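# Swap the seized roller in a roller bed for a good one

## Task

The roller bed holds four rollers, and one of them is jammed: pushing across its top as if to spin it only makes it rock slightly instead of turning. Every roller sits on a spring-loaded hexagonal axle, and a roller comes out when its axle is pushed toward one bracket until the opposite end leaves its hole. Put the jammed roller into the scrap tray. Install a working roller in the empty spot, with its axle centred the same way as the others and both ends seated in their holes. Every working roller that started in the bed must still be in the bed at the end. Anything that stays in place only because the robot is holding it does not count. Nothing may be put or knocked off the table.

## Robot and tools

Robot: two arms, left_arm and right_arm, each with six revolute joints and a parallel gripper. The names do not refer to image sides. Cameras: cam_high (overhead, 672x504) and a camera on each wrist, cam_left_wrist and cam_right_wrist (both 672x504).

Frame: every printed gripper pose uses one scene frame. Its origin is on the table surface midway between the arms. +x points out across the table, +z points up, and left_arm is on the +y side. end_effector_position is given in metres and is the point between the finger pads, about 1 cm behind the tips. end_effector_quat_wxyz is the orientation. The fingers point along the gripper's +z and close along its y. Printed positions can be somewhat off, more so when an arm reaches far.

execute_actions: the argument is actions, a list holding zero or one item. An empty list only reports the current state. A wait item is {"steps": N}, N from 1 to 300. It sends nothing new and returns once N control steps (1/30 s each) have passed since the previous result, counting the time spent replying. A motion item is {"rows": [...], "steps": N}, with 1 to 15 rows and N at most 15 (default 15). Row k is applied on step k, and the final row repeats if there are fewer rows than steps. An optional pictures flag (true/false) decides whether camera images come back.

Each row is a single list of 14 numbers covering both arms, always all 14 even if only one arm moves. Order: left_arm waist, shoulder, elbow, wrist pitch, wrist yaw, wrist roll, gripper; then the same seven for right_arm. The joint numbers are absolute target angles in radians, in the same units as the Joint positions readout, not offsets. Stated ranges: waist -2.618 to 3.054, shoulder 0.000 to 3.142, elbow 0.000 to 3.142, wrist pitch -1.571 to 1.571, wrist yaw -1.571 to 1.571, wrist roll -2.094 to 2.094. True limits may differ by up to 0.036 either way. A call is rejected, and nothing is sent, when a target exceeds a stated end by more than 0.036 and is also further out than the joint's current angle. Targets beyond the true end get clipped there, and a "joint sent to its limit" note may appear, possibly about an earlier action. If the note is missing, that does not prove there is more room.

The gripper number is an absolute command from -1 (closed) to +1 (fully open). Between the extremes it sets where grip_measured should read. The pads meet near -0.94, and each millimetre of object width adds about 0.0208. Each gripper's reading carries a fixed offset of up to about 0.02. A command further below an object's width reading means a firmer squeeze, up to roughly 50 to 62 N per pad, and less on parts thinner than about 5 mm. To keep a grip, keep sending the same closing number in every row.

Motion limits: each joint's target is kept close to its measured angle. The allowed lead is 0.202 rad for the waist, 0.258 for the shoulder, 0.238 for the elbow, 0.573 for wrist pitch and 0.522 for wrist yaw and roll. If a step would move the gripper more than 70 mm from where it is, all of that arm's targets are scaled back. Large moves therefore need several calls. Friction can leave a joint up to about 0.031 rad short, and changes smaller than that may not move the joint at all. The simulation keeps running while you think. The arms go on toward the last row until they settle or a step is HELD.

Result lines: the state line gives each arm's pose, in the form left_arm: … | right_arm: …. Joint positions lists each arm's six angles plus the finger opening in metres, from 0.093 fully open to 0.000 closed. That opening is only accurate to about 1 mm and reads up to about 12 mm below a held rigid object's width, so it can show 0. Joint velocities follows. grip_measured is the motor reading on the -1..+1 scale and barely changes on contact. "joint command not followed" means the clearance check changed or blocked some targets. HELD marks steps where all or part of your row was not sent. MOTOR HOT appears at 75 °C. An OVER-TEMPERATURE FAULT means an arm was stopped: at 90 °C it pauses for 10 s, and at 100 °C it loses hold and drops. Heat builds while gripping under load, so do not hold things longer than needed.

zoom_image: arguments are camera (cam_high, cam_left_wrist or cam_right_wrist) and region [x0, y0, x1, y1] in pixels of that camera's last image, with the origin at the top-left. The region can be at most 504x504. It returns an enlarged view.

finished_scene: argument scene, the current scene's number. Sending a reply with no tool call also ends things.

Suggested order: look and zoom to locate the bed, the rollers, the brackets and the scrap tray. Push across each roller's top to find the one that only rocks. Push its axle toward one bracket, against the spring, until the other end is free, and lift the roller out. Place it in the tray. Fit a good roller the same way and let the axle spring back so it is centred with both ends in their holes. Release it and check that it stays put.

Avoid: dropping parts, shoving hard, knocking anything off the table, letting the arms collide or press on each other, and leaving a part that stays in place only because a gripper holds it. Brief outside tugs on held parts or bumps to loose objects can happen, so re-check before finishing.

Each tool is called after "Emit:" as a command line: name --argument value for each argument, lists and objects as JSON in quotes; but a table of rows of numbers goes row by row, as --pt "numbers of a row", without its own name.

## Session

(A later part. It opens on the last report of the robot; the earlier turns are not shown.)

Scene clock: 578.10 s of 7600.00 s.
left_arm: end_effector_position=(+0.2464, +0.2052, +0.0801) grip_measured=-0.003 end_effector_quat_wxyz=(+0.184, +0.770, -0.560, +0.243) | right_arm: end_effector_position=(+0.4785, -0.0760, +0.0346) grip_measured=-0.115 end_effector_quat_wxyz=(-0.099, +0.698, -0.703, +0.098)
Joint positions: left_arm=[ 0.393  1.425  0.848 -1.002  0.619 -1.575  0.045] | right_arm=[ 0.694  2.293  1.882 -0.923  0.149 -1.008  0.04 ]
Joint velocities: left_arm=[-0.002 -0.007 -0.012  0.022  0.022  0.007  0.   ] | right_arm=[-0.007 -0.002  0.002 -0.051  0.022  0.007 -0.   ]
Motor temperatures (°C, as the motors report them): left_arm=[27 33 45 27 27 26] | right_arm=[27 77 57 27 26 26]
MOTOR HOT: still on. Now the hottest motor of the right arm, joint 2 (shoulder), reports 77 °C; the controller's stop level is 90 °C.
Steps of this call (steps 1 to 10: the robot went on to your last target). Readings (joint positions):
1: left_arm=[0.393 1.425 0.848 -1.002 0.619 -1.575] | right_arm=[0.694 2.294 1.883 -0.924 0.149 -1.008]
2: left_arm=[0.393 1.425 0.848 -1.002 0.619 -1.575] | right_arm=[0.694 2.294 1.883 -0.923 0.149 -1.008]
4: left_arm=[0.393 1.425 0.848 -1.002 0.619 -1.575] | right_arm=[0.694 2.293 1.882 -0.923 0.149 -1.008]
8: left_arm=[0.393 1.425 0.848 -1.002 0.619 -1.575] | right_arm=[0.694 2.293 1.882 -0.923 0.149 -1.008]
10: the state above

Contact. Unload and release.

Emit:
execute_actions --actions '[{"rows":[[0.40,1.42,0.87,-1.01,0.615,-1.58,0,0.70,2.27,1.873,-0.89,0.155,-1.01,-0.25],[0.40,1.42,0.87,-1.01,0.615,-1.58,0,0.70,2.285,1.873,-0.915,0.155,-1.01,-0.25],[0.40,1.42,0.87,-1.01,0.615,-1.58,0,0.70,2.29,1.873,-0.92,0.155,-1.01,-0.2],[0.40,1.42,0.87,-1.01,0.615,-1.58,0,0.70,2.29,1.873,-0.92,0.155,-1.01,-0.1],[0.40,1.42,0.87,-1.01,0.615,-1.58,0,0.70,2.29,1.873,-0.92,0.155,-1.01,-0.05],[0.40,1.42,0.87,-1.01,0.615,-1.58,0,0.70,2.29,1.873,-0.92,0.155,-1.01,0],[0.40,1.42,0.87,-1.01,0.615,-1.58,0,0.70,2.29,1.873,-0.92,0.155,-1.01,0.05],[0.40,1.42,0.87,-1.01,0.615,-1.58,0,0.70,2.29,1.873,-0.92,0.155,-1.01,0.1],[0.40,1.42,0.87,-1.01,0.615,-1.58,0,0.70,2.29,1.873,-0.92,0.155,-1.01,0.2],[0.40,1.42,0.87,-1.01,0.615,-1.58,0,0.70,2.29,1.873,-0.92,0.155,-1.01,0.3],[0.40,1.42,0.87,-1.01,0.615,-1.58,0,0.70,2.29,1.873,-0.92,0.155,-1.01,0.45]],"steps":15}]'

Scene clock: 593.57 s of 7600.00 s.
left_arm: end_effector_position=(+0.2464, +0.2052, +0.0801) grip_measured=-0.003 end_effector_quat_wxyz=(+0.184, +0.770, -0.560, +0.243) | right_arm: end_effector_position=(+0.4783, -0.0762, +0.0345) grip_measured=+0.448 end_effector_quat_wxyz=(-0.098, +0.698, -0.703, +0.097)
Joint positions: left_arm=[ 0.393  1.425  0.848 -1.002  0.619 -1.575  0.045] | right_arm=[ 0.694  2.293  1.882 -0.924  0.149 -1.008  0.067]
Joint velocities: left_arm=[ 0.007  0.017 -0.002 -0.022 -0.007 -0.081 -0.001] | right_arm=[-0.017  0.007 -0.012 -0.022 -0.066  0.007  0.   ]
Motor temperatures (°C, as the motors report them): left_arm=[27 34 45 27 27 26] | right_arm=[27 80 54 27 26 26]
MOTOR HOT: still on. Now the hottest motor of the right arm, joint 2 (shoulder), reports 80 °C; the controller's stop level is 90 °C.
Steps of this call (steps 1 to 15: the robot went on to your last target; steps 16 to 90: nothing new was sent; then 11.97 s passed at rest; steps 91 to 105: all 15 steps of this action). Readings (joint positions):
91: left_arm=[0.393 1.425 0.848 -1.002 0.619 -1.575] | right_arm=[0.694 2.293 1.882 -0.923 0.149 -1.008]
92: left_arm=[0.393 1.425 0.848 -1.002 0.619 -1.575] | right_arm=[0.694 2.293 1.882 -0.924 0.149 -1.008]
94: left_arm=[0.393 1.425 0.848 -1.002 0.619 -1.575] | right_arm=[0.694 2.293 1.882 -0.924 0.149 -1.008]
98: left_arm=[0.393 1.425 0.848 -1.002 0.619 -1.575] | right_arm=[0.694 2.293 1.882 -0.924 0.149 -1.008]
105: the state above

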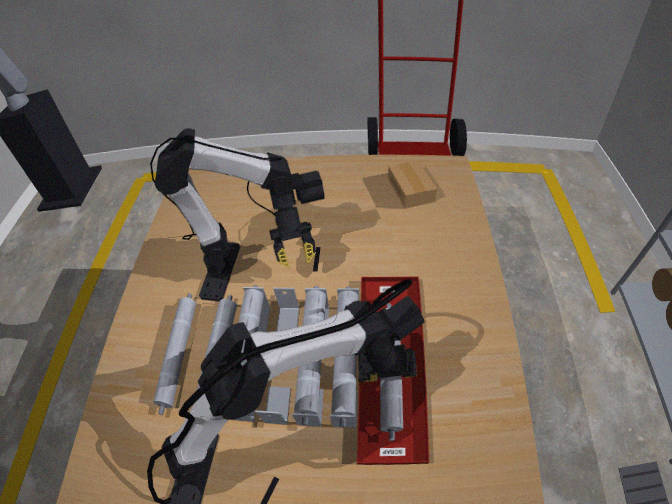

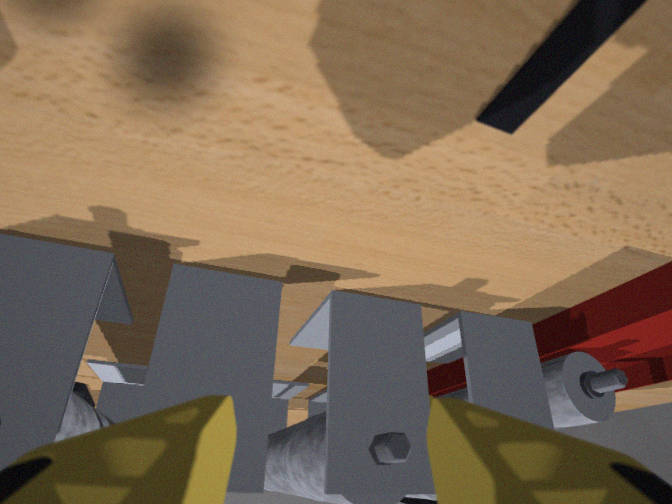

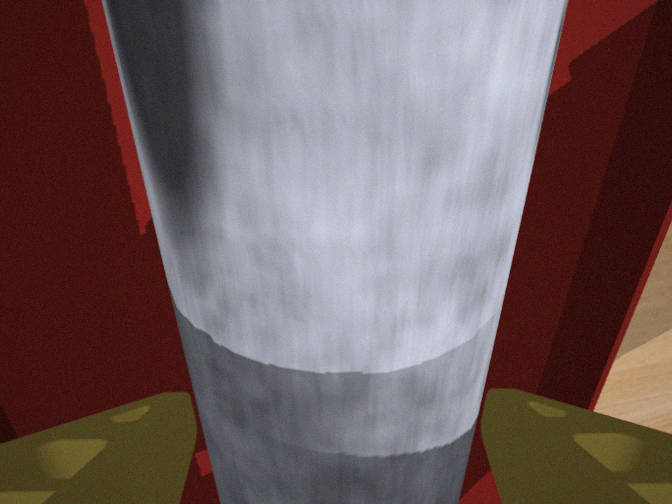

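Emit:
execute_actions --actions '[{"rows":[[0.40,1.42,0.87,-1.01,0.615,-1.58,0,0.70,2.26,1.89,-0.95,0.15,-1.01,0.45],[0.40,1.42,0.87,-1.01,0.615,-1.58,0,0.70,2.245,1.89,-0.97,0.15,-1.01,0.45],[0.40,1.42,0.87,-1.01,0.615,-1.58,0,0.70,2.225,1.89,-0.99,0.15,-1.01,0.45],[0.40,1.42,0.87,-1.01,0.615,-1.58,0,0.70,2.205,1.89,-1.01,0.15,-1.01,0.45],[0.40,1.42,0.87,-1.01,0.615,-1.58,0,0.70,2.185,1.89,-1.035,0.15,-1.01,0.45],[0.40,1.42,0.87,-1.01,0.615,-1.58,0,0.70,2.16,1.89,-1.06,0.15,-1.01,0.45],[0.40,1.42,0.87,-1.01,0.615,-1.58,0,0.70,2.135,1.89,-1.085,0.15,-1.01,0.45],[0.40,1.42,0.87,-1.01,0.615,-1.58,0,0.70,2.11,1.89,-1.11,0.15,-1.01,0.45],[0.40,1.42,0.87,-1.01,0.615,-1.58,0,0.70,2.085,1.89,-1.135,0.15,-1.01,0.45],[0.40,1.42,0.87,-1.01,0.615,-1.58,0,0.70,2.06,1.89,-1.16,0.15,-1.01,0.45],[0.40,1.42,0.87,-1.01,0.615,-1.58,0,0.70,2.035,1.89,-1.185,0.15,-1.01,0.45],[0.40,1.42,0.87,-1.01,0.615,-1.58,0,0.70,2.01,1.89,-1.21,0.15,-1.01,0.45],[0.40,1.42,0.87,-1.01,0.615,-1.58,0,0.71,1.985,1.89,-1.235,0.14,-1.0,0.45],[0.40,1.42,0.87,-1.01,0.615,-1.58,0,0.73,1.96,1.88,-1.26,0.13,-0.98,0.45],[0.40,1.42,0.87,-1.01,0.615,-1.58,0,0.76,1.935,1.86,-1.28,0.12,-0.95,0.45]],"steps":15}]' --pictures false

Emit:
execute_actions --actions '[{"rows":[[0.45,1.42,0.87,-1.01,0.615,-1.58,0,0.80,1.91,1.83,-1.29,0.11,-0.90,0.45],[0.45,1.42,0.87,-1.01,0.615,-1.58,0,0.85,1.885,1.80,-1.295,0.10,-0.85,0.45],[0.45,1.42,0.87,-1.01,0.615,-1.58,0,0.91,1.86,1.765,-1.30,0.09,-0.79,0.45],[0.45,1.42,0.87,-1.01,0.615,-1.58,0,0.97,1.835,1.73,-1.305,0.08,-0.73,0.45],[0.45,1.42,0.87,-1.01,0.615,-1.58,0,1.03,1.81,1.695,-1.31,0.07,-0.67,0.45],[0.45,1.42,0.87,-1.01,0.615,-1.58,0,1.09,1.785,1.66,-1.315,0.06,-0.61,0.45],[0.45,1.42,0.87,-1.01,0.615,-1.58,0,1.15,1.76,1.625,-1.32,0.05,-0.55,0.45],[0.45,1.42,0.87,-1.01,0.615,-1.58,0,1.21,1.735,1.59,-1.32,0.04,-0.49,0.45],[0.45,1.42,0.87,-1.01,0.615,-1.58,0,1.27,1.71,1.555,-1.32,0.03,-0.43,0.45],[0.45,1.42,0.87,-1.01,0.615,-1.58,0,1.33,1.685,1.52,-1.32,0.02,-0.37,0.45],[0.45,1.42,0.87,-1.01,0.615,-1.58,0,1.39,1.66,1.485,-1.32,0.01,-0.31,0.45],[0.45,1.42,0.87,-1.01,0.615,-1.58,0,1.45,1.635,1.45,-1.32,0,-0.25,0.45],[0.45,1.42,0.87,-1.01,0.615,-1.58,0,1.51,1.61,1.41,-1.32,-0.01,-0.19,0.45],[0.45,1.42,0.87,-1.01,0.615,-1.58,0,1.57,1.59,1.37,-1.32,-0.01,-0.12,0.45],[0.45,1.42,0.87,-1.01,0.615,-1.58,0,1.61,1.58,1.33,-1.32,-0.01,-0.07,0.45]],"steps":15}]' --pictures false

Emit:
execute_actions --actions '[{"steps":25}]'

Scene clock: 628.73 s of 7600.00 s.
left_arm: end_effector_position=(+0.2464, +0.2052, +0.0801) grip_measured=-0.003 end_effector_quat_wxyz=(+0.184, +0.770, -0.560, +0.243) | right_arm: end_effector_position=(+0.4328, -0.1000, +0.1571) grip_measured=+0.449 end_effector_quat_wxyz=(-0.128, +0.693, -0.702, +0.103)
Joint positions: left_arm=[ 0.393  1.425  0.848 -1.002  0.619 -1.575  0.045] | right_arm=[ 0.705  1.992  1.882 -1.166  0.151 -0.997  0.067]
Joint velocities: left_arm=[ 0.007  0.012  0.007  0.007 -0.007  0.007 -0.001] | right_arm=[ 0.232 -0.725 -0.017 -0.681 -0.037  0.242  0.   ]
Motor temperatures (°C, as the motors report them): left_arm=[27 34 46 27 27 26] | right_arm=[27 76 51 26 26 26]
MOTOR HOT: still on. Now the hottest motor of the right arm, joint 2 (shoulder), reports 76 °C; the controller's stop level is 90 °C.
Steps of this call (steps 1 to 15: the robot went on to your last target; steps 16 to 90: nothing new was sent; then 31.67 s passed at rest; steps 91 to 105: all 15 steps of this action). Readings (joint positions):
91: left_arm=[0.393 1.425 0.848 -1.002 0.619 -1.575] | right_arm=[0.694 2.293 1.882 -0.925 0.149 -1.008]
92: left_arm=[0.393 1.425 0.848 -1.002 0.619 -1.575] | right_arm=[0.694 2.291 1.882 -0.930 0.149 -1.008]
94: left_arm=[0.393 1.425 0.848 -1.002 0.619 -1.575] | right_arm=[0.694 2.277 1.882 -0.953 0.149 -1.008]
98: left_arm=[0.393 1.425 0.848 -1.002 0.619 -1.575] | right_arm=[0.695 2.198 1.882 -1.005 0.152 -1.008]
105: the state above

Scene clock: 629.23 s of 7600.00 s.
left_arm: end_effector_position=(+0.2473, +0.2167, +0.0802) grip_measured=-0.003 end_effector_quat_wxyz=(+0.178, +0.784, -0.541, +0.248) | right_arm: end_effector_position=(+0.1203, -0.0180, +0.1417) grip_measured=+0.449 end_effector_quat_wxyz=(-0.050, +0.760, -0.648, -0.003)
Joint positions: left_arm=[ 0.442  1.425  0.848 -1.003  0.62  -1.575  0.045] | right_arm=[ 1.474  1.657  1.442 -1.266  0.041 -0.377  0.067]
Joint velocities: left_arm=[-0.012  0.002 -0.012 -0.007  0.007 -0.022 -0.   ] | right_arm=[ 1.858 -0.759 -1.189 -0.095 -0.227  1.751  0.001]
Motor temperatures (°C, as the motors report them): left_arm=[27 34 46 27 27 26] | right_arm=[27 76 51 26 26 26]
MOTOR HOT: still on. Now the hottest motor of the right arm, joint 2 (shoulder), reports 76 °C; the controller's stop level is 90 °C.
Steps of this call (steps 1 to 15: all 15 steps of this action). Readings (joint positions):
1: left_arm=[0.400 1.425 0.848 -1.002 0.620 -1.575] | right_arm=[0.720 1.966 1.878 -1.186 0.151 -0.981]
2: left_arm=[0.414 1.425 0.848 -1.003 0.620 -1.575] | right_arm=[0.746 1.938 1.866 -1.200 0.150 -0.957]
4: left_arm=[0.437 1.425 0.848 -1.003 0.620 -1.575] | right_arm=[0.828 1.888 1.827 -1.221 0.144 -0.901]
8: left_arm=[0.442 1.425 0.848 -1.003 0.620 -1.575] | right_arm=[1.047 1.815 1.712 -1.241 0.111 -0.752]
15: the state above

Scene clock: 630.07 s of 7600.00 s.
left_arm: end_effector_position=(+0.2473, +0.2167, +0.0802) grip_measured=-0.003 end_effector_quat_wxyz=(+0.178, +0.784, -0.541, +0.248) | right_arm: end_effector_position=(+0.0650, -0.0453, +0.1315) grip_measured=+0.449 end_effector_quat_wxyz=(+0.001, +0.709, -0.705, -0.002)
Joint positions: left_arm=[ 0.442  1.425  0.848 -1.003  0.62  -1.575  0.045] | right_arm=[ 1.619  1.603  1.349 -1.315 -0.004 -0.078  0.067]
Joint velocities: left_arm=[ 0.002  0.002 -0.012 -0.051 -0.022  0.022 -0.001] | right_arm=[ 0.002 -0.002  0.002 -0.007 -0.007 -0.022 -0.001]
Motor temperatures (°C, as the motors report them): left_arm=[27 34 46 27 27 26] | right_arm=[27 75 51 26 26 26]
MOTOR HOT: still on. Now the hottest motor of the right arm, joint 2 (shoulder), reports 75 °C; the controller's stop level is 90 °C.
Steps of this call (steps 1 to 25: the robot went on to your last target). Readings (joint positions):
1: left_arm=[0.442 1.425 0.848 -1.003 0.620 -1.575] | right_arm=[1.537 1.634 1.406 -1.272 0.030 -0.319]
2: left_arm=[0.442 1.425 0.848 -1.003 0.620 -1.575] | right_arm=[1.585 1.617 1.379 -1.284 0.016 -0.272]
4: left_arm=[0.442 1.425 0.848 -1.003 0.620 -1.575] | right_arm=[1.625 1.604 1.353 -1.307 -0.002 -0.204]
8: left_arm=[0.442 1.425 0.848 -1.003 0.620 -1.575] | right_arm=[1.619 1.603 1.349 -1.315 -0.004 -0.129]
25: the state above

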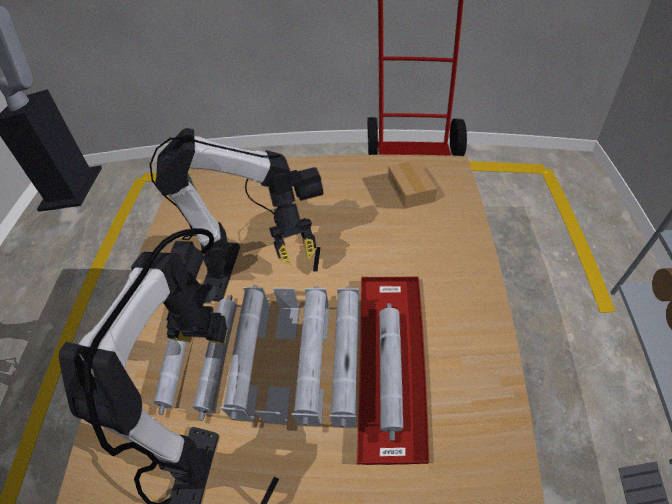

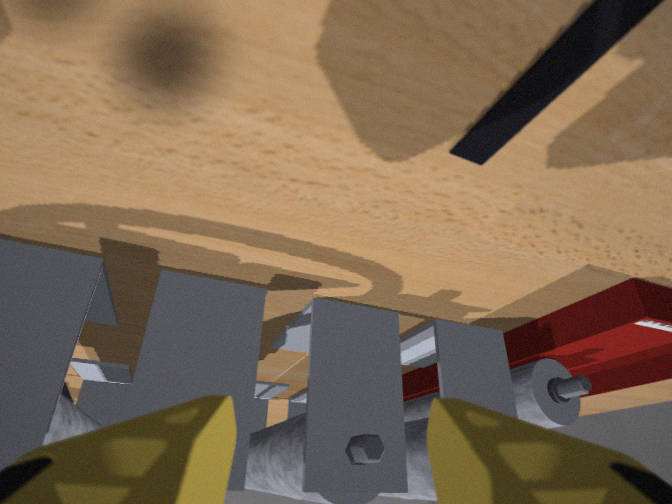

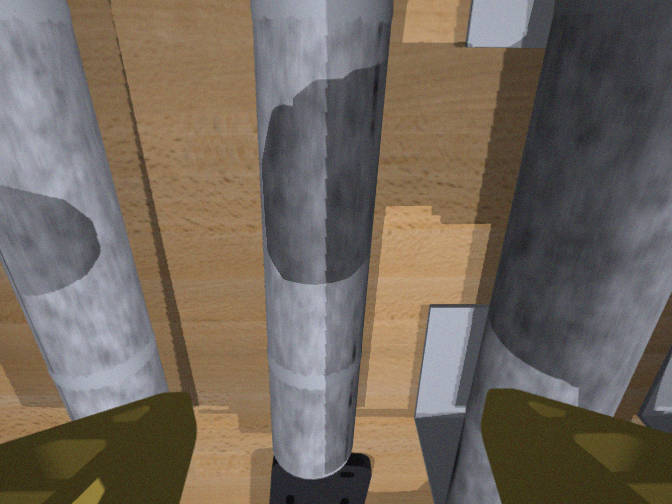

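Emit:
zoom_image --camera "cam_high" --region '[140, 270, 440, 450]'

Region (140, 270, 440, 450) of cam_high's 672x504 image, scaled by 1.680, with more detail than that image has; it fills the top 302 rows of this view, and the rest is white.

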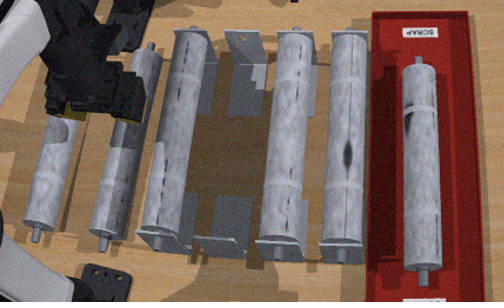

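Emit:
execute_actions --actions '[{"rows":[[0.45,1.42,0.87,-1.01,0.615,-1.58,0,1.63,1.60,1.31,-1.29,0,-0.05,0.4],[0.45,1.42,0.87,-1.01,0.615,-1.58,0,1.64,1.615,1.29,-1.26,0,-0.03,0.4],[0.45,1.42,0.87,-1.01,0.615,-1.58,0,1.65,1.62,1.27,-1.235,0,-0.01,0.4],[0.45,1.42,0.87,-1.01,0.615,-1.58,0,1.655,1.625,1.25,-1.21,0,0,0.35],[0.45,1.42,0.87,-1.01,0.615,-1.58,0,1.66,1.63,1.23,-1.185,0,0.008,0.35],[0.45,1.42,0.87,-1.01,0.615,-1.58,0,1.662,1.635,1.21,-1.16,0,0.008,0.35],[0.45,1.42,0.87,-1.01,0.615,-1.58,0,1.662,1.64,1.19,-1.135,0,0.008,0.35],[0.45,1.42,0.87,-1.01,0.615,-1.58,0,1.662,1.644,1.17,-1.11,0,0.008,0.35],[0.45,1.42,0.87,-1.01,0.615,-1.58,0,1.662,1.648,1.15,-1.085,0,0.008,0.35],[0.45,1.42,0.87,-1.01,0.615,-1.58,0,1.662,1.651,1.13,-1.06,0,0.008,0.35],[0.45,1.42,0.87,-1.01,0.615,-1.58,0,1.662,1.654,1.11,-1.04,0,0.008,0.35],[0.45,1.42,0.87,-1.01,0.615,-1.58,0,1.662,1.656,1.09,-1.02,0,0.008,0.35]],"steps":15}]' --pictures false

Emit:
execute_actions --actions '[{"steps":15}]'

Scene clock: 663.93 s of 7600.00 s.
left_arm: end_effector_position=(+0.2473, +0.2167, +0.0802) grip_measured=-0.003 end_effector_quat_wxyz=(+0.178, +0.784, -0.541, +0.248) | right_arm: end_effector_position=(+0.0544, -0.0582, +0.0604) grip_measured=+0.351 end_effector_quat_wxyz=(+0.021, +0.695, -0.719, +0.017)
Joint positions: left_arm=[ 0.442  1.425  0.848 -1.003  0.62  -1.575  0.045] | right_arm=[ 1.655  1.646  1.107 -1.086 -0.004 -0.003  0.062]
Joint velocities: left_arm=[-0.012 -0.012  0.002 -0.007 -0.022  0.022 -0.   ] | right_arm=[-0.007  0.051 -0.139  0.227  0.007  0.022  0.   ]
Motor temperatures (°C, as the motors report them): left_arm=[27 34 46 27 27 26] | right_arm=[27 64 48 26 26 26]
MOTOR HOT: cleared. Now the hottest motor of the right arm, joint 2 (shoulder), reports 64 °C.
Steps of this call (steps 1 to 30: the robot went on to your last target; steps 31 to 90: nothing new was sent; then 30.37 s passed at rest; steps 91 to 105: all 15 steps of this action). Readings (joint positions):
91: left_arm=[0.442 1.425 0.848 -1.003 0.620 -1.575] | right_arm=[1.619 1.603 1.347 -1.313 -0.004 -0.074]
92: left_arm=[0.442 1.425 0.848 -1.003 0.620 -1.575] | right_arm=[1.620 1.603 1.340 -1.306 -0.004 -0.067]
94: left_arm=[0.442 1.425 0.848 -1.003 0.620 -1.575] | right_arm=[1.631 1.603 1.310 -1.279 -0.004 -0.048]
98: left_arm=[0.442 1.425 0.848 -1.003 0.620 -1.575] | right_arm=[1.654 1.614 1.228 -1.210 -0.004 -0.020]
105: the state above

Scene clock: 664.43 s of 7600.00 s.
left_arm: end_effector_position=(+0.2473, +0.2167, +0.0802) grip_measured=-0.003 end_effector_quat_wxyz=(+0.178, +0.784, -0.541, +0.248) | right_arm: end_effector_position=(+0.0548, -0.0474, +0.0591) grip_measured=+0.351 end_effector_quat_wxyz=(+0.005, +0.694, -0.720, +0.002)
Joint positions: left_arm=[ 0.442  1.425  0.848 -1.003  0.62  -1.575  0.045] | right_arm=[ 1.655  1.647  1.104 -1.037 -0.004  0.001  0.062]
Joint velocities: left_arm=[ 0.012  0.002 -0.002  0.081 -0.022  0.022 -0.   ] | right_arm=[ 0.007  0.002 -0.007  0.022 -0.022  0.022 -0.001]
Motor temperatures (°C, as the motors report them): left_arm=[27 34 46 27 27 26] | right_arm=[27 64 48 26 26 26]
Steps of this call (steps 1 to 15: the robot went on to your last target). Readings (joint positions):
1: left_arm=[0.442 1.425 0.848 -1.003 0.620 -1.575] | right_arm=[1.655 1.647 1.104 -1.078 -0.004 -0.002]
2: left_arm=[0.442 1.425 0.848 -1.003 0.620 -1.575] | right_arm=[1.655 1.647 1.104 -1.072 -0.004 -0.002]
4: left_arm=[0.442 1.425 0.848 -1.003 0.620 -1.575] | right_arm=[1.655 1.647 1.104 -1.057 -0.004 -0.001]
8: left_arm=[0.442 1.425 0.848 -1.003 0.620 -1.575] | right_arm=[1.655 1.647 1.104 -1.043 -0.004 0.000]
15: the state above

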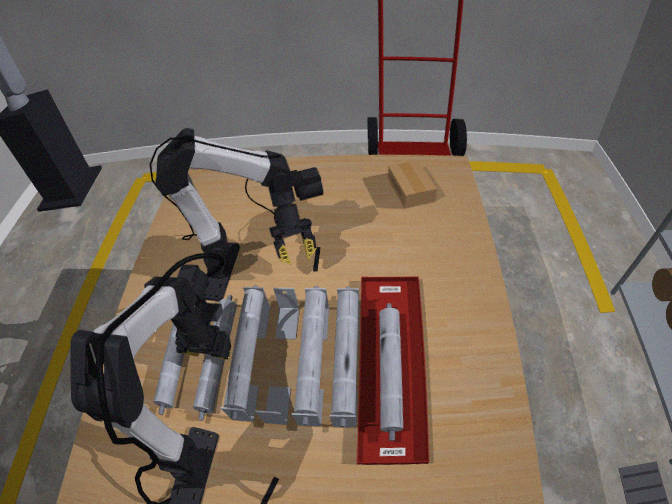

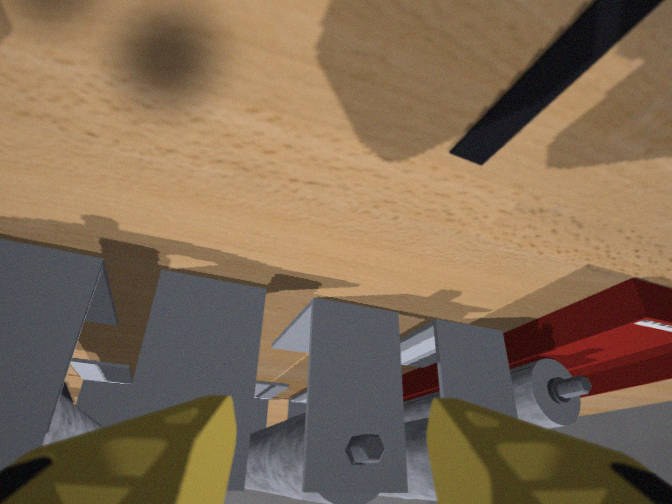

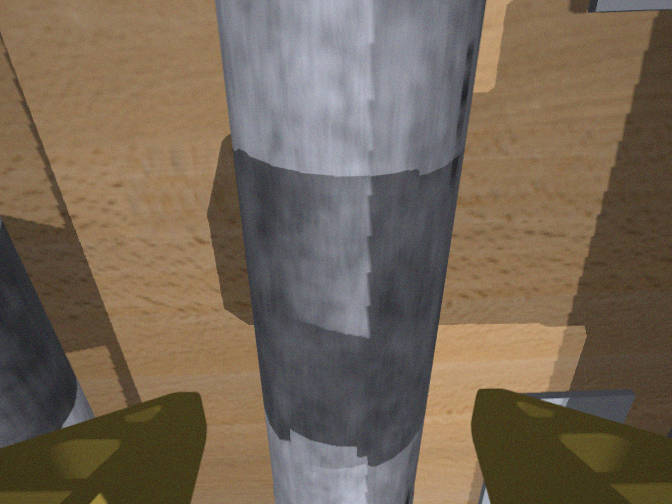

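Emit:
execute_actions --actions '[{"rows":[[0.45,1.42,0.87,-1.01,0.615,-1.58,0,1.645,1.662,1.08,-1.0,0,0,0.35],[0.45,1.42,0.87,-1.01,0.615,-1.58,0,1.638,1.667,1.07,-0.98,0,-0.01,0.35],[0.45,1.42,0.87,-1.01,0.615,-1.58,0,1.637,1.672,1.06,-0.965,0,-0.015,0.35],[0.45,1.42,0.87,-1.01,0.615,-1.58,0,1.637,1.677,1.05,-0.95,0,-0.015,0.35],[0.45,1.42,0.87,-1.01,0.615,-1.58,0,1.637,1.682,1.04,-0.935,0,-0.015,0.35],[0.45,1.42,0.87,-1.01,0.615,-1.58,0,1.637,1.687,1.03,-0.92,0,-0.015,0.35],[0.45,1.42,0.87,-1.01,0.615,-1.58,0,1.637,1.692,1.02,-0.905,0,-0.015,0.35],[0.45,1.42,0.87,-1.01,0.615,-1.58,0,1.637,1.697,1.012,-0.89,0,-0.015,0.35],[0.45,1.42,0.87,-1.01,0.615,-1.58,0,1.637,1.701,1.004,-0.88,0,-0.015,0.35]],"steps":15}]' --pictures false

Emit:
execute_actions --actions '[{"steps":15}]'

Scene clock: 681.10 s of 7600.00 s.
left_arm: end_effector_position=(+0.2473, +0.2167, +0.0802) grip_measured=-0.003 end_effector_quat_wxyz=(+0.178, +0.784, -0.541, +0.248) | right_arm: end_effector_position=(+0.0573, -0.0479, +0.0284) grip_measured=+0.351 end_effector_quat_wxyz=(+0.005, +0.693, -0.721, +0.002)
Joint positions: left_arm=[ 0.442  1.425  0.848 -1.003  0.62  -1.575  0.045] | right_arm=[ 1.646  1.69   1.021 -0.912 -0.004 -0.007  0.062]
Joint velocities: left_arm=[ 0.007 -0.002 -0.012 -0.066  0.007  0.022  0.   ] | right_arm=[-0.002 -0.007 -0.007  0.081 -0.081  0.022 -0.001]
Motor temperatures (°C, as the motors report them): left_arm=[27 34 46 27 27 26] | right_arm=[27 59 48 26 26 26]
Steps of this call (steps 1 to 15: the robot went on to your last target; steps 16 to 90: nothing new was sent; then 13.17 s passed at rest; steps 91 to 105: all 15 steps of this action). Readings (joint positions):
91: left_arm=[0.442 1.425 0.848 -1.003 0.620 -1.575] | right_arm=[1.655 1.647 1.104 -1.034 -0.004 0.001]
92: left_arm=[0.442 1.425 0.848 -1.003 0.620 -1.575] | right_arm=[1.654 1.647 1.102 -1.028 -0.004 0.000]
94: left_arm=[0.442 1.425 0.848 -1.003 0.620 -1.575] | right_arm=[1.649 1.648 1.092 -1.006 -0.004 -0.002]
98: left_arm=[0.442 1.425 0.848 -1.003 0.620 -1.575] | right_arm=[1.646 1.667 1.053 -0.957 -0.004 -0.006]
105: the state above

Scene clock: 681.60 s of 7600.00 s.
left_arm: end_effector_position=(+0.2473, +0.2167, +0.0802) grip_measured=-0.003 end_effector_quat_wxyz=(+0.178, +0.784, -0.541, +0.248) | right_arm: end_effector_position=(+0.0574, -0.0439, +0.0284) grip_measured=+0.351 end_effector_quat_wxyz=(-0.001, +0.694, -0.720, -0.003)
Joint positions: left_arm=[ 0.442  1.425  0.848 -1.003  0.62  -1.575  0.045] | right_arm=[ 1.646  1.69   1.021 -0.896 -0.004 -0.008  0.062]
Joint velocities: left_arm=[ 0.007 -0.012  0.002 -0.037  0.022  0.037  0.001] | right_arm=[-0.007  0.002  0.007  0.007  0.007 -0.007  0.001]
Motor temperatures (°C, as the motors report them): left_arm=[27 34 46 27 27 26] | right_arm=[27 59 48 26 26 26]
Steps of this call (steps 1 to 15: the robot went on to your last target). Readings (joint positions):
1: left_arm=[0.442 1.425 0.848 -1.003 0.620 -1.575] | right_arm=[1.646 1.690 1.021 -0.908 -0.004 -0.007]
2: left_arm=[0.442 1.425 0.848 -1.003 0.620 -1.575] | right_arm=[1.646 1.690 1.021 -0.906 -0.004 -0.008]
4: left_arm=[0.442 1.425 0.848 -1.003 0.620 -1.575] | right_arm=[1.646 1.690 1.021 -0.901 -0.004 -0.008]
8: left_arm=[0.442 1.425 0.848 -1.003 0.620 -1.575] | right_arm=[1.646 1.690 1.021 -0.898 -0.004 -0.008]
15: the state above

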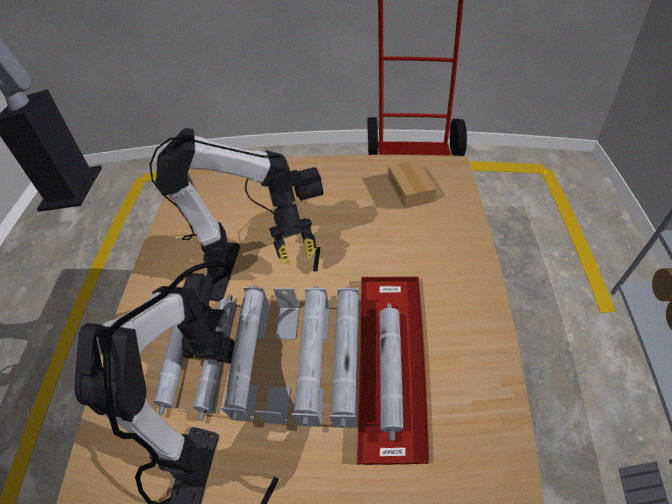

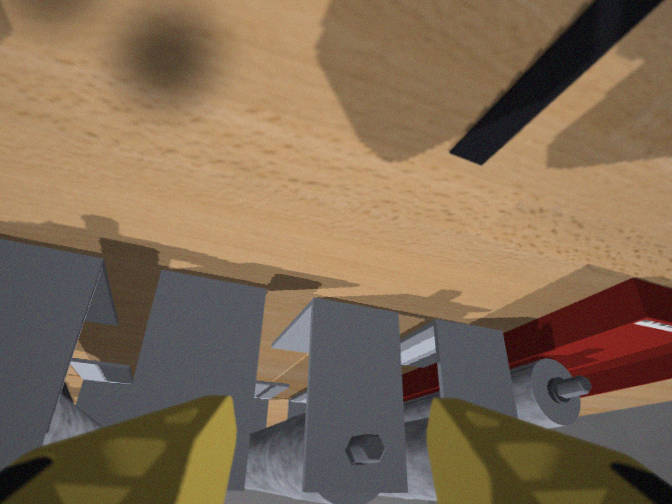

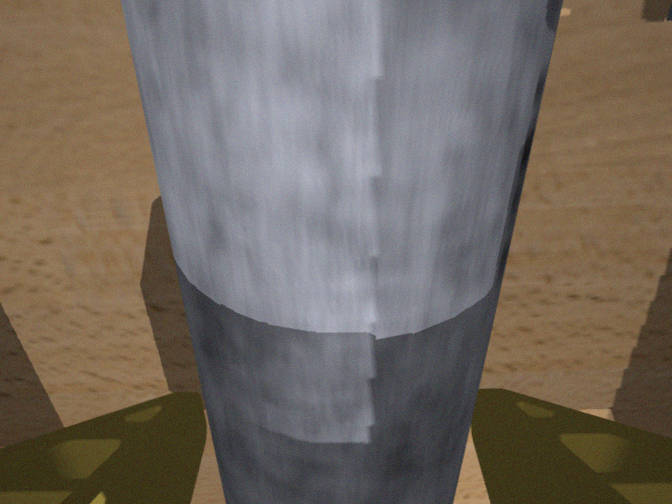

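Emit:
execute_actions --actions '[{"rows":[[0.45,1.42,0.87,-1.01,0.615,-1.58,0,1.637,1.708,1.004,-0.88,0,-0.015,0.3],[0.45,1.42,0.87,-1.01,0.615,-1.58,0,1.637,1.713,1.004,-0.88,0,-0.015,0.25],[0.45,1.42,0.87,-1.01,0.615,-1.58,0,1.637,1.713,1.004,-0.88,0,-0.015,0.22],[0.45,1.42,0.87,-1.01,0.615,-1.58,0,1.637,1.713,1.004,-0.88,0,-0.015,0.2],[0.45,1.42,0.87,-1.01,0.615,-1.58,0,1.637,1.713,1.004,-0.88,0,-0.015,0.18],[0.45,1.42,0.87,-1.01,0.615,-1.58,0,1.637,1.713,1.004,-0.88,0,-0.015,0.16],[0.45,1.42,0.87,-1.01,0.615,-1.58,0,1.637,1.713,1.004,-0.88,0,-0.015,0.13],[0.45,1.42,0.87,-1.01,0.615,-1.58,0,1.637,1.713,1.004,-0.88,0,-0.015,0.09],[0.45,1.42,0.87,-1.01,0.615,-1.58,0,1.637,1.713,1.004,-0.88,0,-0.015,0.04],[0.45,1.42,0.87,-1.01,0.615,-1.58,0,1.637,1.713,1.004,-0.88,0,-0.015,-0.02],[0.45,1.42,0.87,-1.01,0.615,-1.58,0,1.637,1.713,1.004,-0.88,0,-0.015,-0.08],[0.45,1.42,0.87,-1.01,0.615,-1.58,0,1.637,1.713,1.004,-0.88,0,-0.015,-0.15],[0.45,1.42,0.87,-1.01,0.615,-1.58,0,1.637,1.713,1.004,-0.88,0,-0.015,-0.25]],"steps":15}]'

Scene clock: 697.80 s of 7600.00 s.
left_arm: end_effector_position=(+0.2473, +0.2167, +0.0802) grip_measured=-0.003 end_effector_quat_wxyz=(+0.178, +0.784, -0.541, +0.248) | right_arm: end_effector_position=(+0.0575, -0.0437, +0.0284) grip_measured=-0.118 end_effector_quat_wxyz=(-0.001, +0.694, -0.720, -0.004)
Joint positions: left_arm=[ 0.442  1.425  0.848 -1.003  0.62  -1.575  0.045] | right_arm=[ 1.646  1.69   1.021 -0.895 -0.004 -0.009  0.04 ]
Joint velocities: left_arm=[ 0.007 -0.002 -0.007 -0.022  0.007  0.007 -0.   ] | right_arm=[-0.017 -0.002  0.007 -0.022 -0.081 -0.051  0.   ]
Motor temperatures (°C, as the motors report them): left_arm=[27 34 46 27 26 26] | right_arm=[27 56 47 26 26 26]
Steps of this call (steps 1 to 15: the robot went on to your last target; steps 16 to 90: nothing new was sent; then 12.70 s passed at rest; steps 91 to 105: all 15 steps of this action). Readings (joint positions):
91: left_arm=[0.442 1.425 0.848 -1.003 0.620 -1.575] | right_arm=[1.646 1.690 1.021 -0.896 -0.004 -0.008]
92: left_arm=[0.442 1.425 0.848 -1.003 0.620 -1.575] | right_arm=[1.646 1.690 1.021 -0.896 -0.004 -0.008]
94: left_arm=[0.442 1.425 0.848 -1.003 0.620 -1.575] | right_arm=[1.646 1.690 1.021 -0.896 -0.004 -0.008]
98: left_arm=[0.442 1.425 0.848 -1.003 0.620 -1.575] | right_arm=[1.646 1.690 1.021 -0.896 -0.004 -0.008]
105: the state above

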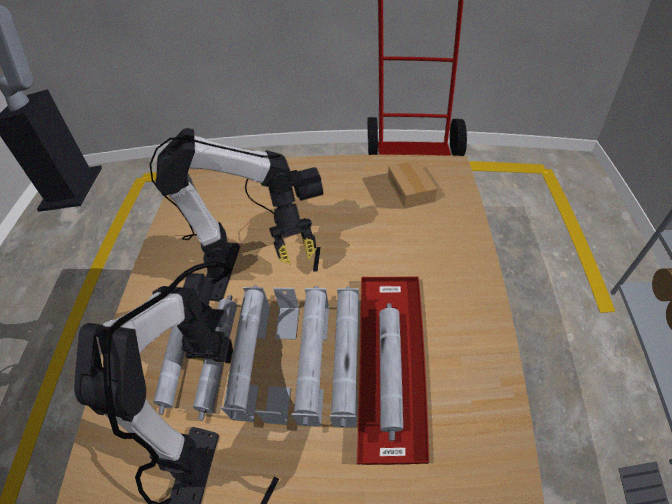

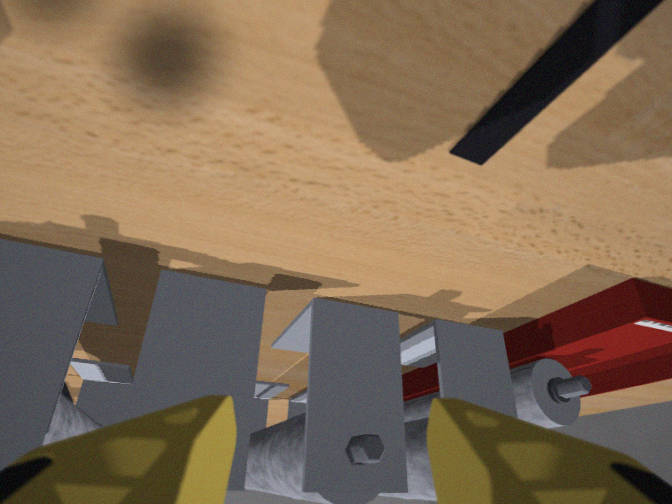

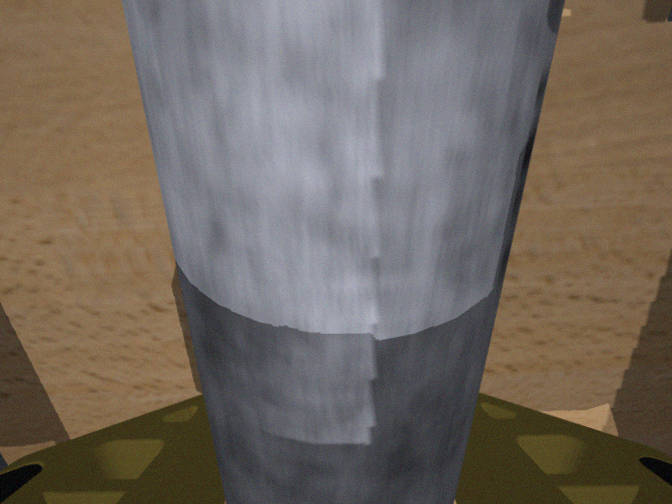

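Emit:
execute_actions --actions '[{"rows":[[0.45,1.42,0.87,-1.01,0.615,-1.58,0,1.637,1.713,1.004,-0.88,0,-0.015,0.0],[0.45,1.42,0.87,-1.01,0.615,-1.58,0,1.637,1.713,1.004,-0.88,0,-0.015,0.22],[0.45,1.42,0.87,-1.01,0.615,-1.58,0,1.637,1.713,1.004,-0.88,0,-0.015,0.22],[0.45,1.42,0.87,-1.01,0.615,-1.58,0,1.637,1.713,1.004,-0.88,0,-0.015,0.22],[0.45,1.42,0.87,-1.01,0.615,-1.58,0,1.637,1.713,1.004,-0.88,0,-0.015,0.22],[0.45,1.42,0.87,-1.01,0.615,-1.58,0,1.637,1.722,1.004,-0.87,0,-0.015,0.22]],"steps":15}]' --pictures false

Scene clock: 711.13 s of 7600.00 s.
left_arm: end_effector_position=(+0.2473, +0.2167, +0.0802) grip_measured=-0.003 end_effector_quat_wxyz=(+0.178, +0.784, -0.541, +0.248) | right_arm: end_effector_position=(+0.0575, -0.0431, +0.0241) grip_measured=+0.219 end_effector_quat_wxyz=(+0.002, +0.694, -0.720, -0.001)
Joint positions: left_arm=[ 0.442  1.425  0.848 -1.003  0.62  -1.575  0.045] | right_arm=[ 1.646  1.706  1.021 -0.887 -0.004 -0.009  0.056]
Joint velocities: left_arm=[-0.007 -0.007  0.002 -0.051 -0.007 -0.007 -0.   ] | right_arm=[-0.002  0.002 -0.027 -0.022 -0.066 -0.007 -0.   ]
Motor temperatures (°C, as the motors report them): left_arm=[27 34 46 27 26 26] | right_arm=[27 54 47 26 26 26]
Steps of this call (steps 1 to 15: the robot went on to your last target; steps 16 to 90: nothing new was sent; then 9.83 s passed at rest; steps 91 to 105: all 15 steps of this action). Readings (joint positions):
91: left_arm=[0.442 1.425 0.848 -1.003 0.620 -1.575] | right_arm=[1.646 1.690 1.021 -0.895 -0.004 -0.009]
92: left_arm=[0.442 1.425 0.848 -1.003 0.620 -1.575] | right_arm=[1.646 1.690 1.021 -0.895 -0.004 -0.009]
94: left_arm=[0.442 1.425 0.848 -1.003 0.620 -1.575] | right_arm=[1.646 1.690 1.021 -0.895 -0.004 -0.009]
98: left_arm=[0.442 1.425 0.848 -1.003 0.620 -1.575] | right_arm=[1.646 1.698 1.021 -0.891 -0.004 -0.009]
105: the state above

Emit:
execute_actions --actions '[{"rows":[[0.45,1.42,0.87,-1.01,0.615,-1.58,0,1.637,1.71,1.02,-0.885,0,-0.015,0.16],[0.45,1.42,0.87,-1.01,0.615,-1.58,0,1.637,1.71,1.02,-0.885,0,-0.015,0.12],[0.45,1.42,0.87,-1.01,0.615,-1.58,0,1.637,1.71,1.02,-0.885,0,-0.015,0.08],[0.45,1.42,0.87,-1.01,0.615,-1.58,0,1.637,1.71,1.02,-0.885,0,-0.015,0.02],[0.45,1.42,0.87,-1.01,0.615,-1.58,0,1.637,1.71,1.02,-0.885,0,-0.015,-0.05],[0.45,1.42,0.87,-1.01,0.615,-1.58,0,1.637,1.71,1.02,-0.885,0,-0.015,-0.15],[0.45,1.42,0.87,-1.01,0.615,-1.58,0,1.637,1.71,1.02,-0.885,0,-0.015,-0.25],[0.45,1.42,0.87,-1.01,0.615,-1.58,0,1.637,1.70,1.03,-0.885,0,-0.015,-0.25],[0.45,1.42,0.87,-1.01,0.615,-1.58,0,1.637,1.69,1.045,-0.885,0,-0.015,-0.25],[0.45,1.42,0.87,-1.01,0.615,-1.58,0,1.637,1.68,1.06,-0.89,0,-0.015,-0.25],[0.45,1.42,0.87,-1.01,0.615,-1.58,0,1.637,1.67,1.075,-0.90,0,-0.015,-0.25],[0.45,1.42,0.87,-1.01,0.615,-1.58,0,1.637,1.66,1.09,-0.92,0,-0.015,-0.25],[0.45,1.42,0.87,-1.01,0.615,-1.58,0,1.637,1.65,1.105,-0.945,0,-0.015,-0.25],[0.45,1.42,0.87,-1.01,0.615,-1.58,0,1.637,1.64,1.12,-0.97,0,-0.015,-0.25],[0.45,1.42,0.87,-1.01,0.615,-1.58,0,1.637,1.63,1.137,-1.0,0,-0.015,-0.25]],"steps":15}]' --pictures false

Emit:
execute_actions --actions '[{"rows":[[0.45,1.42,0.87,-1.01,0.615,-1.58,0,1.637,1.62,1.157,-1.03,0,-0.015,-0.25],[0.45,1.42,0.87,-1.01,0.615,-1.58,0,1.637,1.612,1.18,-1.06,0,-0.015,-0.25],[0.45,1.42,0.87,-1.01,0.615,-1.58,0,1.637,1.604,1.203,-1.09,0,-0.015,-0.25],[0.45,1.42,0.87,-1.01,0.615,-1.58,0,1.637,1.597,1.226,-1.12,0,-0.015,-0.25],[0.45,1.42,0.87,-1.01,0.615,-1.58,0,1.637,1.59,1.25,-1.15,0,-0.015,-0.25],[0.45,1.42,0.87,-1.01,0.615,-1.58,0,1.637,1.585,1.274,-1.18,0,-0.015,-0.25],[0.45,1.42,0.87,-1.01,0.615,-1.58,0,1.637,1.58,1.298,-1.21,0,-0.015,-0.25],[0.45,1.42,0.87,-1.01,0.615,-1.58,0,1.637,1.575,1.322,-1.24,0,-0.015,-0.25],[0.45,1.42,0.87,-1.01,0.615,-1.58,0,1.637,1.571,1.346,-1.267,0,-0.015,-0.25],[0.45,1.42,0.87,-1.01,0.615,-1.58,0,1.637,1.568,1.37,-1.293,0,-0.015,-0.25],[0.45,1.42,0.87,-1.01,0.615,-1.58,0,1.637,1.565,1.394,-1.318,0,-0.015,-0.25],[0.45,1.42,0.87,-1.01,0.615,-1.58,0,1.637,1.563,1.416,-1.34,0,-0.015,-0.25],[0.45,1.42,0.87,-1.01,0.615,-1.58,0,1.637,1.562,1.435,-1.36,0,-0.015,-0.25],[0.45,1.42,0.87,-1.01,0.615,-1.58,0,1.637,1.562,1.45,-1.372,0,-0.015,-0.25],[0.45,1.42,0.87,-1.01,0.615,-1.58,0,1.637,1.562,1.458,-1.38,0,-0.015,-0.25]],"steps":15}]' --pictures false

Emit:
execute_actions --actions '[{"steps":15}]'

Scene clock: 746.17 s of 7600.00 s.
left_arm: end_effector_position=(+0.2473, +0.2167, +0.0802) grip_measured=-0.003 end_effector_quat_wxyz=(+0.178, +0.784, -0.541, +0.248) | right_arm: end_effector_position=(+0.0575, -0.0421, +0.0315) grip_measured=-0.119 end_effector_quat_wxyz=(+0.004, +0.694, -0.720, +0.002)
Joint positions: left_arm=[ 0.442  1.425  0.848 -1.003  0.62  -1.575  0.045] | right_arm=[ 1.646  1.704  1.051 -0.926 -0.004 -0.009  0.04 ]
Joint velocities: left_arm=[-0.007 -0.002 -0.002  0.007  0.081  0.007 -0.   ] | right_arm=[-0.017 -0.085  0.325 -0.535 -0.081 -0.007 -0.   ]
Motor temperatures (°C, as the motors report them): left_arm=[27 34 46 27 26 26] | right_arm=[27 51 46 26 26 26]
Steps of this call (steps 1 to 15: the robot went on to your last target; steps 16 to 90: nothing new was sent; then 31.53 s passed at rest; steps 91 to 105: all 15 steps of this action). Readings (joint positions):
91: left_arm=[0.442 1.425 0.848 -1.003 0.620 -1.575] | right_arm=[1.646 1.706 1.021 -0.886 -0.004 -0.009]
92: left_arm=[0.442 1.425 0.848 -1.003 0.620 -1.575] | right_arm=[1.646 1.706 1.021 -0.886 -0.004 -0.009]
94: left_arm=[0.442 1.425 0.848 -1.003 0.620 -1.575] | right_arm=[1.646 1.706 1.021 -0.886 -0.004 -0.009]
98: left_arm=[0.442 1.425 0.848 -1.003 0.620 -1.575] | right_arm=[1.646 1.706 1.021 -0.886 -0.004 -0.009]
105: the state above

Scene clock: 746.67 s of 7600.00 s.
left_arm: end_effector_position=(+0.2473, +0.2167, +0.0802) grip_measured=-0.003 end_effector_quat_wxyz=(+0.178, +0.784, -0.541, +0.248) | right_arm: end_effector_position=(+0.0581, -0.0300, +0.1399) grip_measured=-0.119 end_effector_quat_wxyz=(-0.020, +0.694, -0.720, -0.022)
Joint positions: left_arm=[ 0.442  1.425  0.848 -1.003  0.62  -1.575  0.045] | right_arm=[ 1.646  1.608  1.385 -1.29  -0.004 -0.009  0.04 ]
Joint velocities: left_arm=[ 0.017  0.002 -0.012 -0.022 -0.051  0.007 -0.001] | right_arm=[-0.012 -0.037  0.427 -0.623  0.037  0.022 -0.001]
Motor temperatures (°C, as the motors report them): left_arm=[27 34 46 27 26 26] | right_arm=[27 51 46 26 26 26]
Steps of this call (steps 1 to 15: all 15 steps of this action). Readings (joint positions):
1: left_arm=[0.442 1.425 0.848 -1.003 0.620 -1.575] | right_arm=[1.646 1.698 1.063 -0.945 -0.004 -0.009]
2: left_arm=[0.442 1.425 0.848 -1.003 0.620 -1.575] | right_arm=[1.646 1.691 1.080 -0.969 -0.004 -0.009]
4: left_arm=[0.442 1.425 0.848 -1.003 0.620 -1.575] | right_arm=[1.646 1.671 1.122 -1.020 -0.004 -0.009]
8: left_arm=[0.442 1.425 0.848 -1.003 0.620 -1.575] | right_arm=[1.646 1.635 1.226 -1.121 -0.004 -0.009]
15: the state above

Scene clock: 747.17 s of 7600.00 s.
left_arm: end_effector_position=(+0.2473, +0.2167, +0.0802) grip_measured=-0.003 end_effector_quat_wxyz=(+0.178, +0.784, -0.541, +0.248) | right_arm: end_effector_position=(+0.0574, -0.0454, +0.1464) grip_measured=-0.119 end_effector_quat_wxyz=(+0.001, +0.694, -0.720, -0.002)
Joint positions: left_arm=[ 0.442  1.425  0.848 -1.003  0.62  -1.575  0.045] | right_arm=[ 1.646  1.603  1.408 -1.375 -0.004 -0.009  0.04 ]
Joint velocities: left_arm=[-0.012 -0.022 -0.007 -0.066  0.037 -0.022 -0.   ] | right_arm=[ 0.012 -0.012 -0.007 -0.007 -0.037  0.037  0.   ]
Motor temperatures (°C, as the motors report them): left_arm=[27 34 46 27 26 26] | right_arm=[27 51 46 26 26 26]
Steps of this call (steps 1 to 15: the robot went on to your last target). Readings (joint positions):
1: left_arm=[0.442 1.425 0.848 -1.003 0.620 -1.575] | right_arm=[1.646 1.606 1.397 -1.306 -0.004 -0.009]
2: left_arm=[0.442 1.425 0.848 -1.003 0.620 -1.575] | right_arm=[1.646 1.604 1.404 -1.319 -0.004 -0.009]
4: left_arm=[0.442 1.425 0.848 -1.003 0.620 -1.575] | right_arm=[1.646 1.603 1.408 -1.337 -0.004 -0.009]
8: left_arm=[0.442 1.425 0.848 -1.003 0.620 -1.575] | right_arm=[1.646 1.603 1.408 -1.366 -0.004 -0.009]
15: the state above

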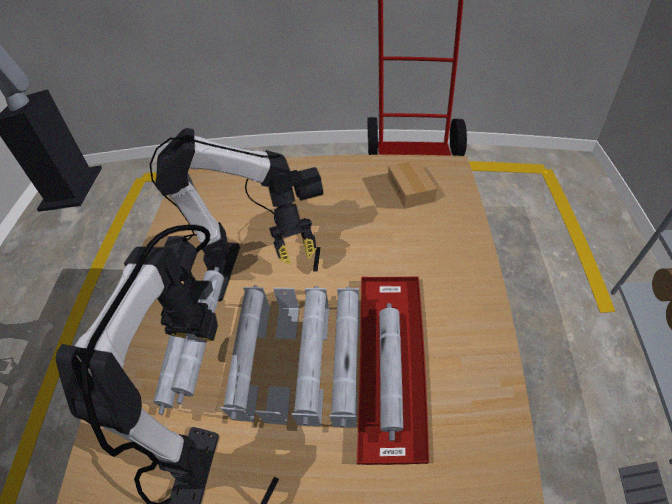

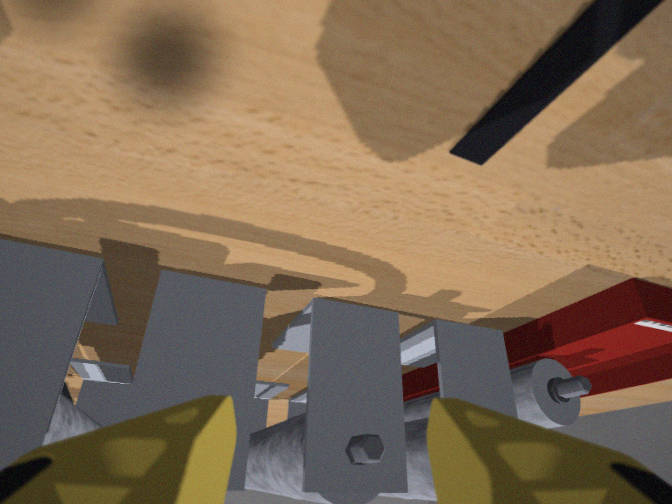

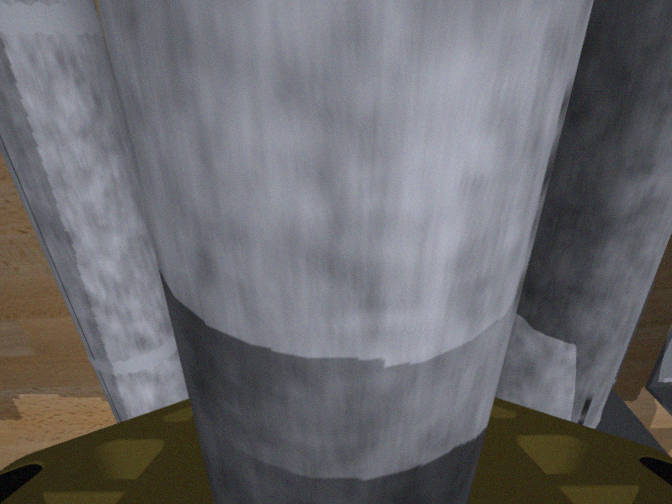

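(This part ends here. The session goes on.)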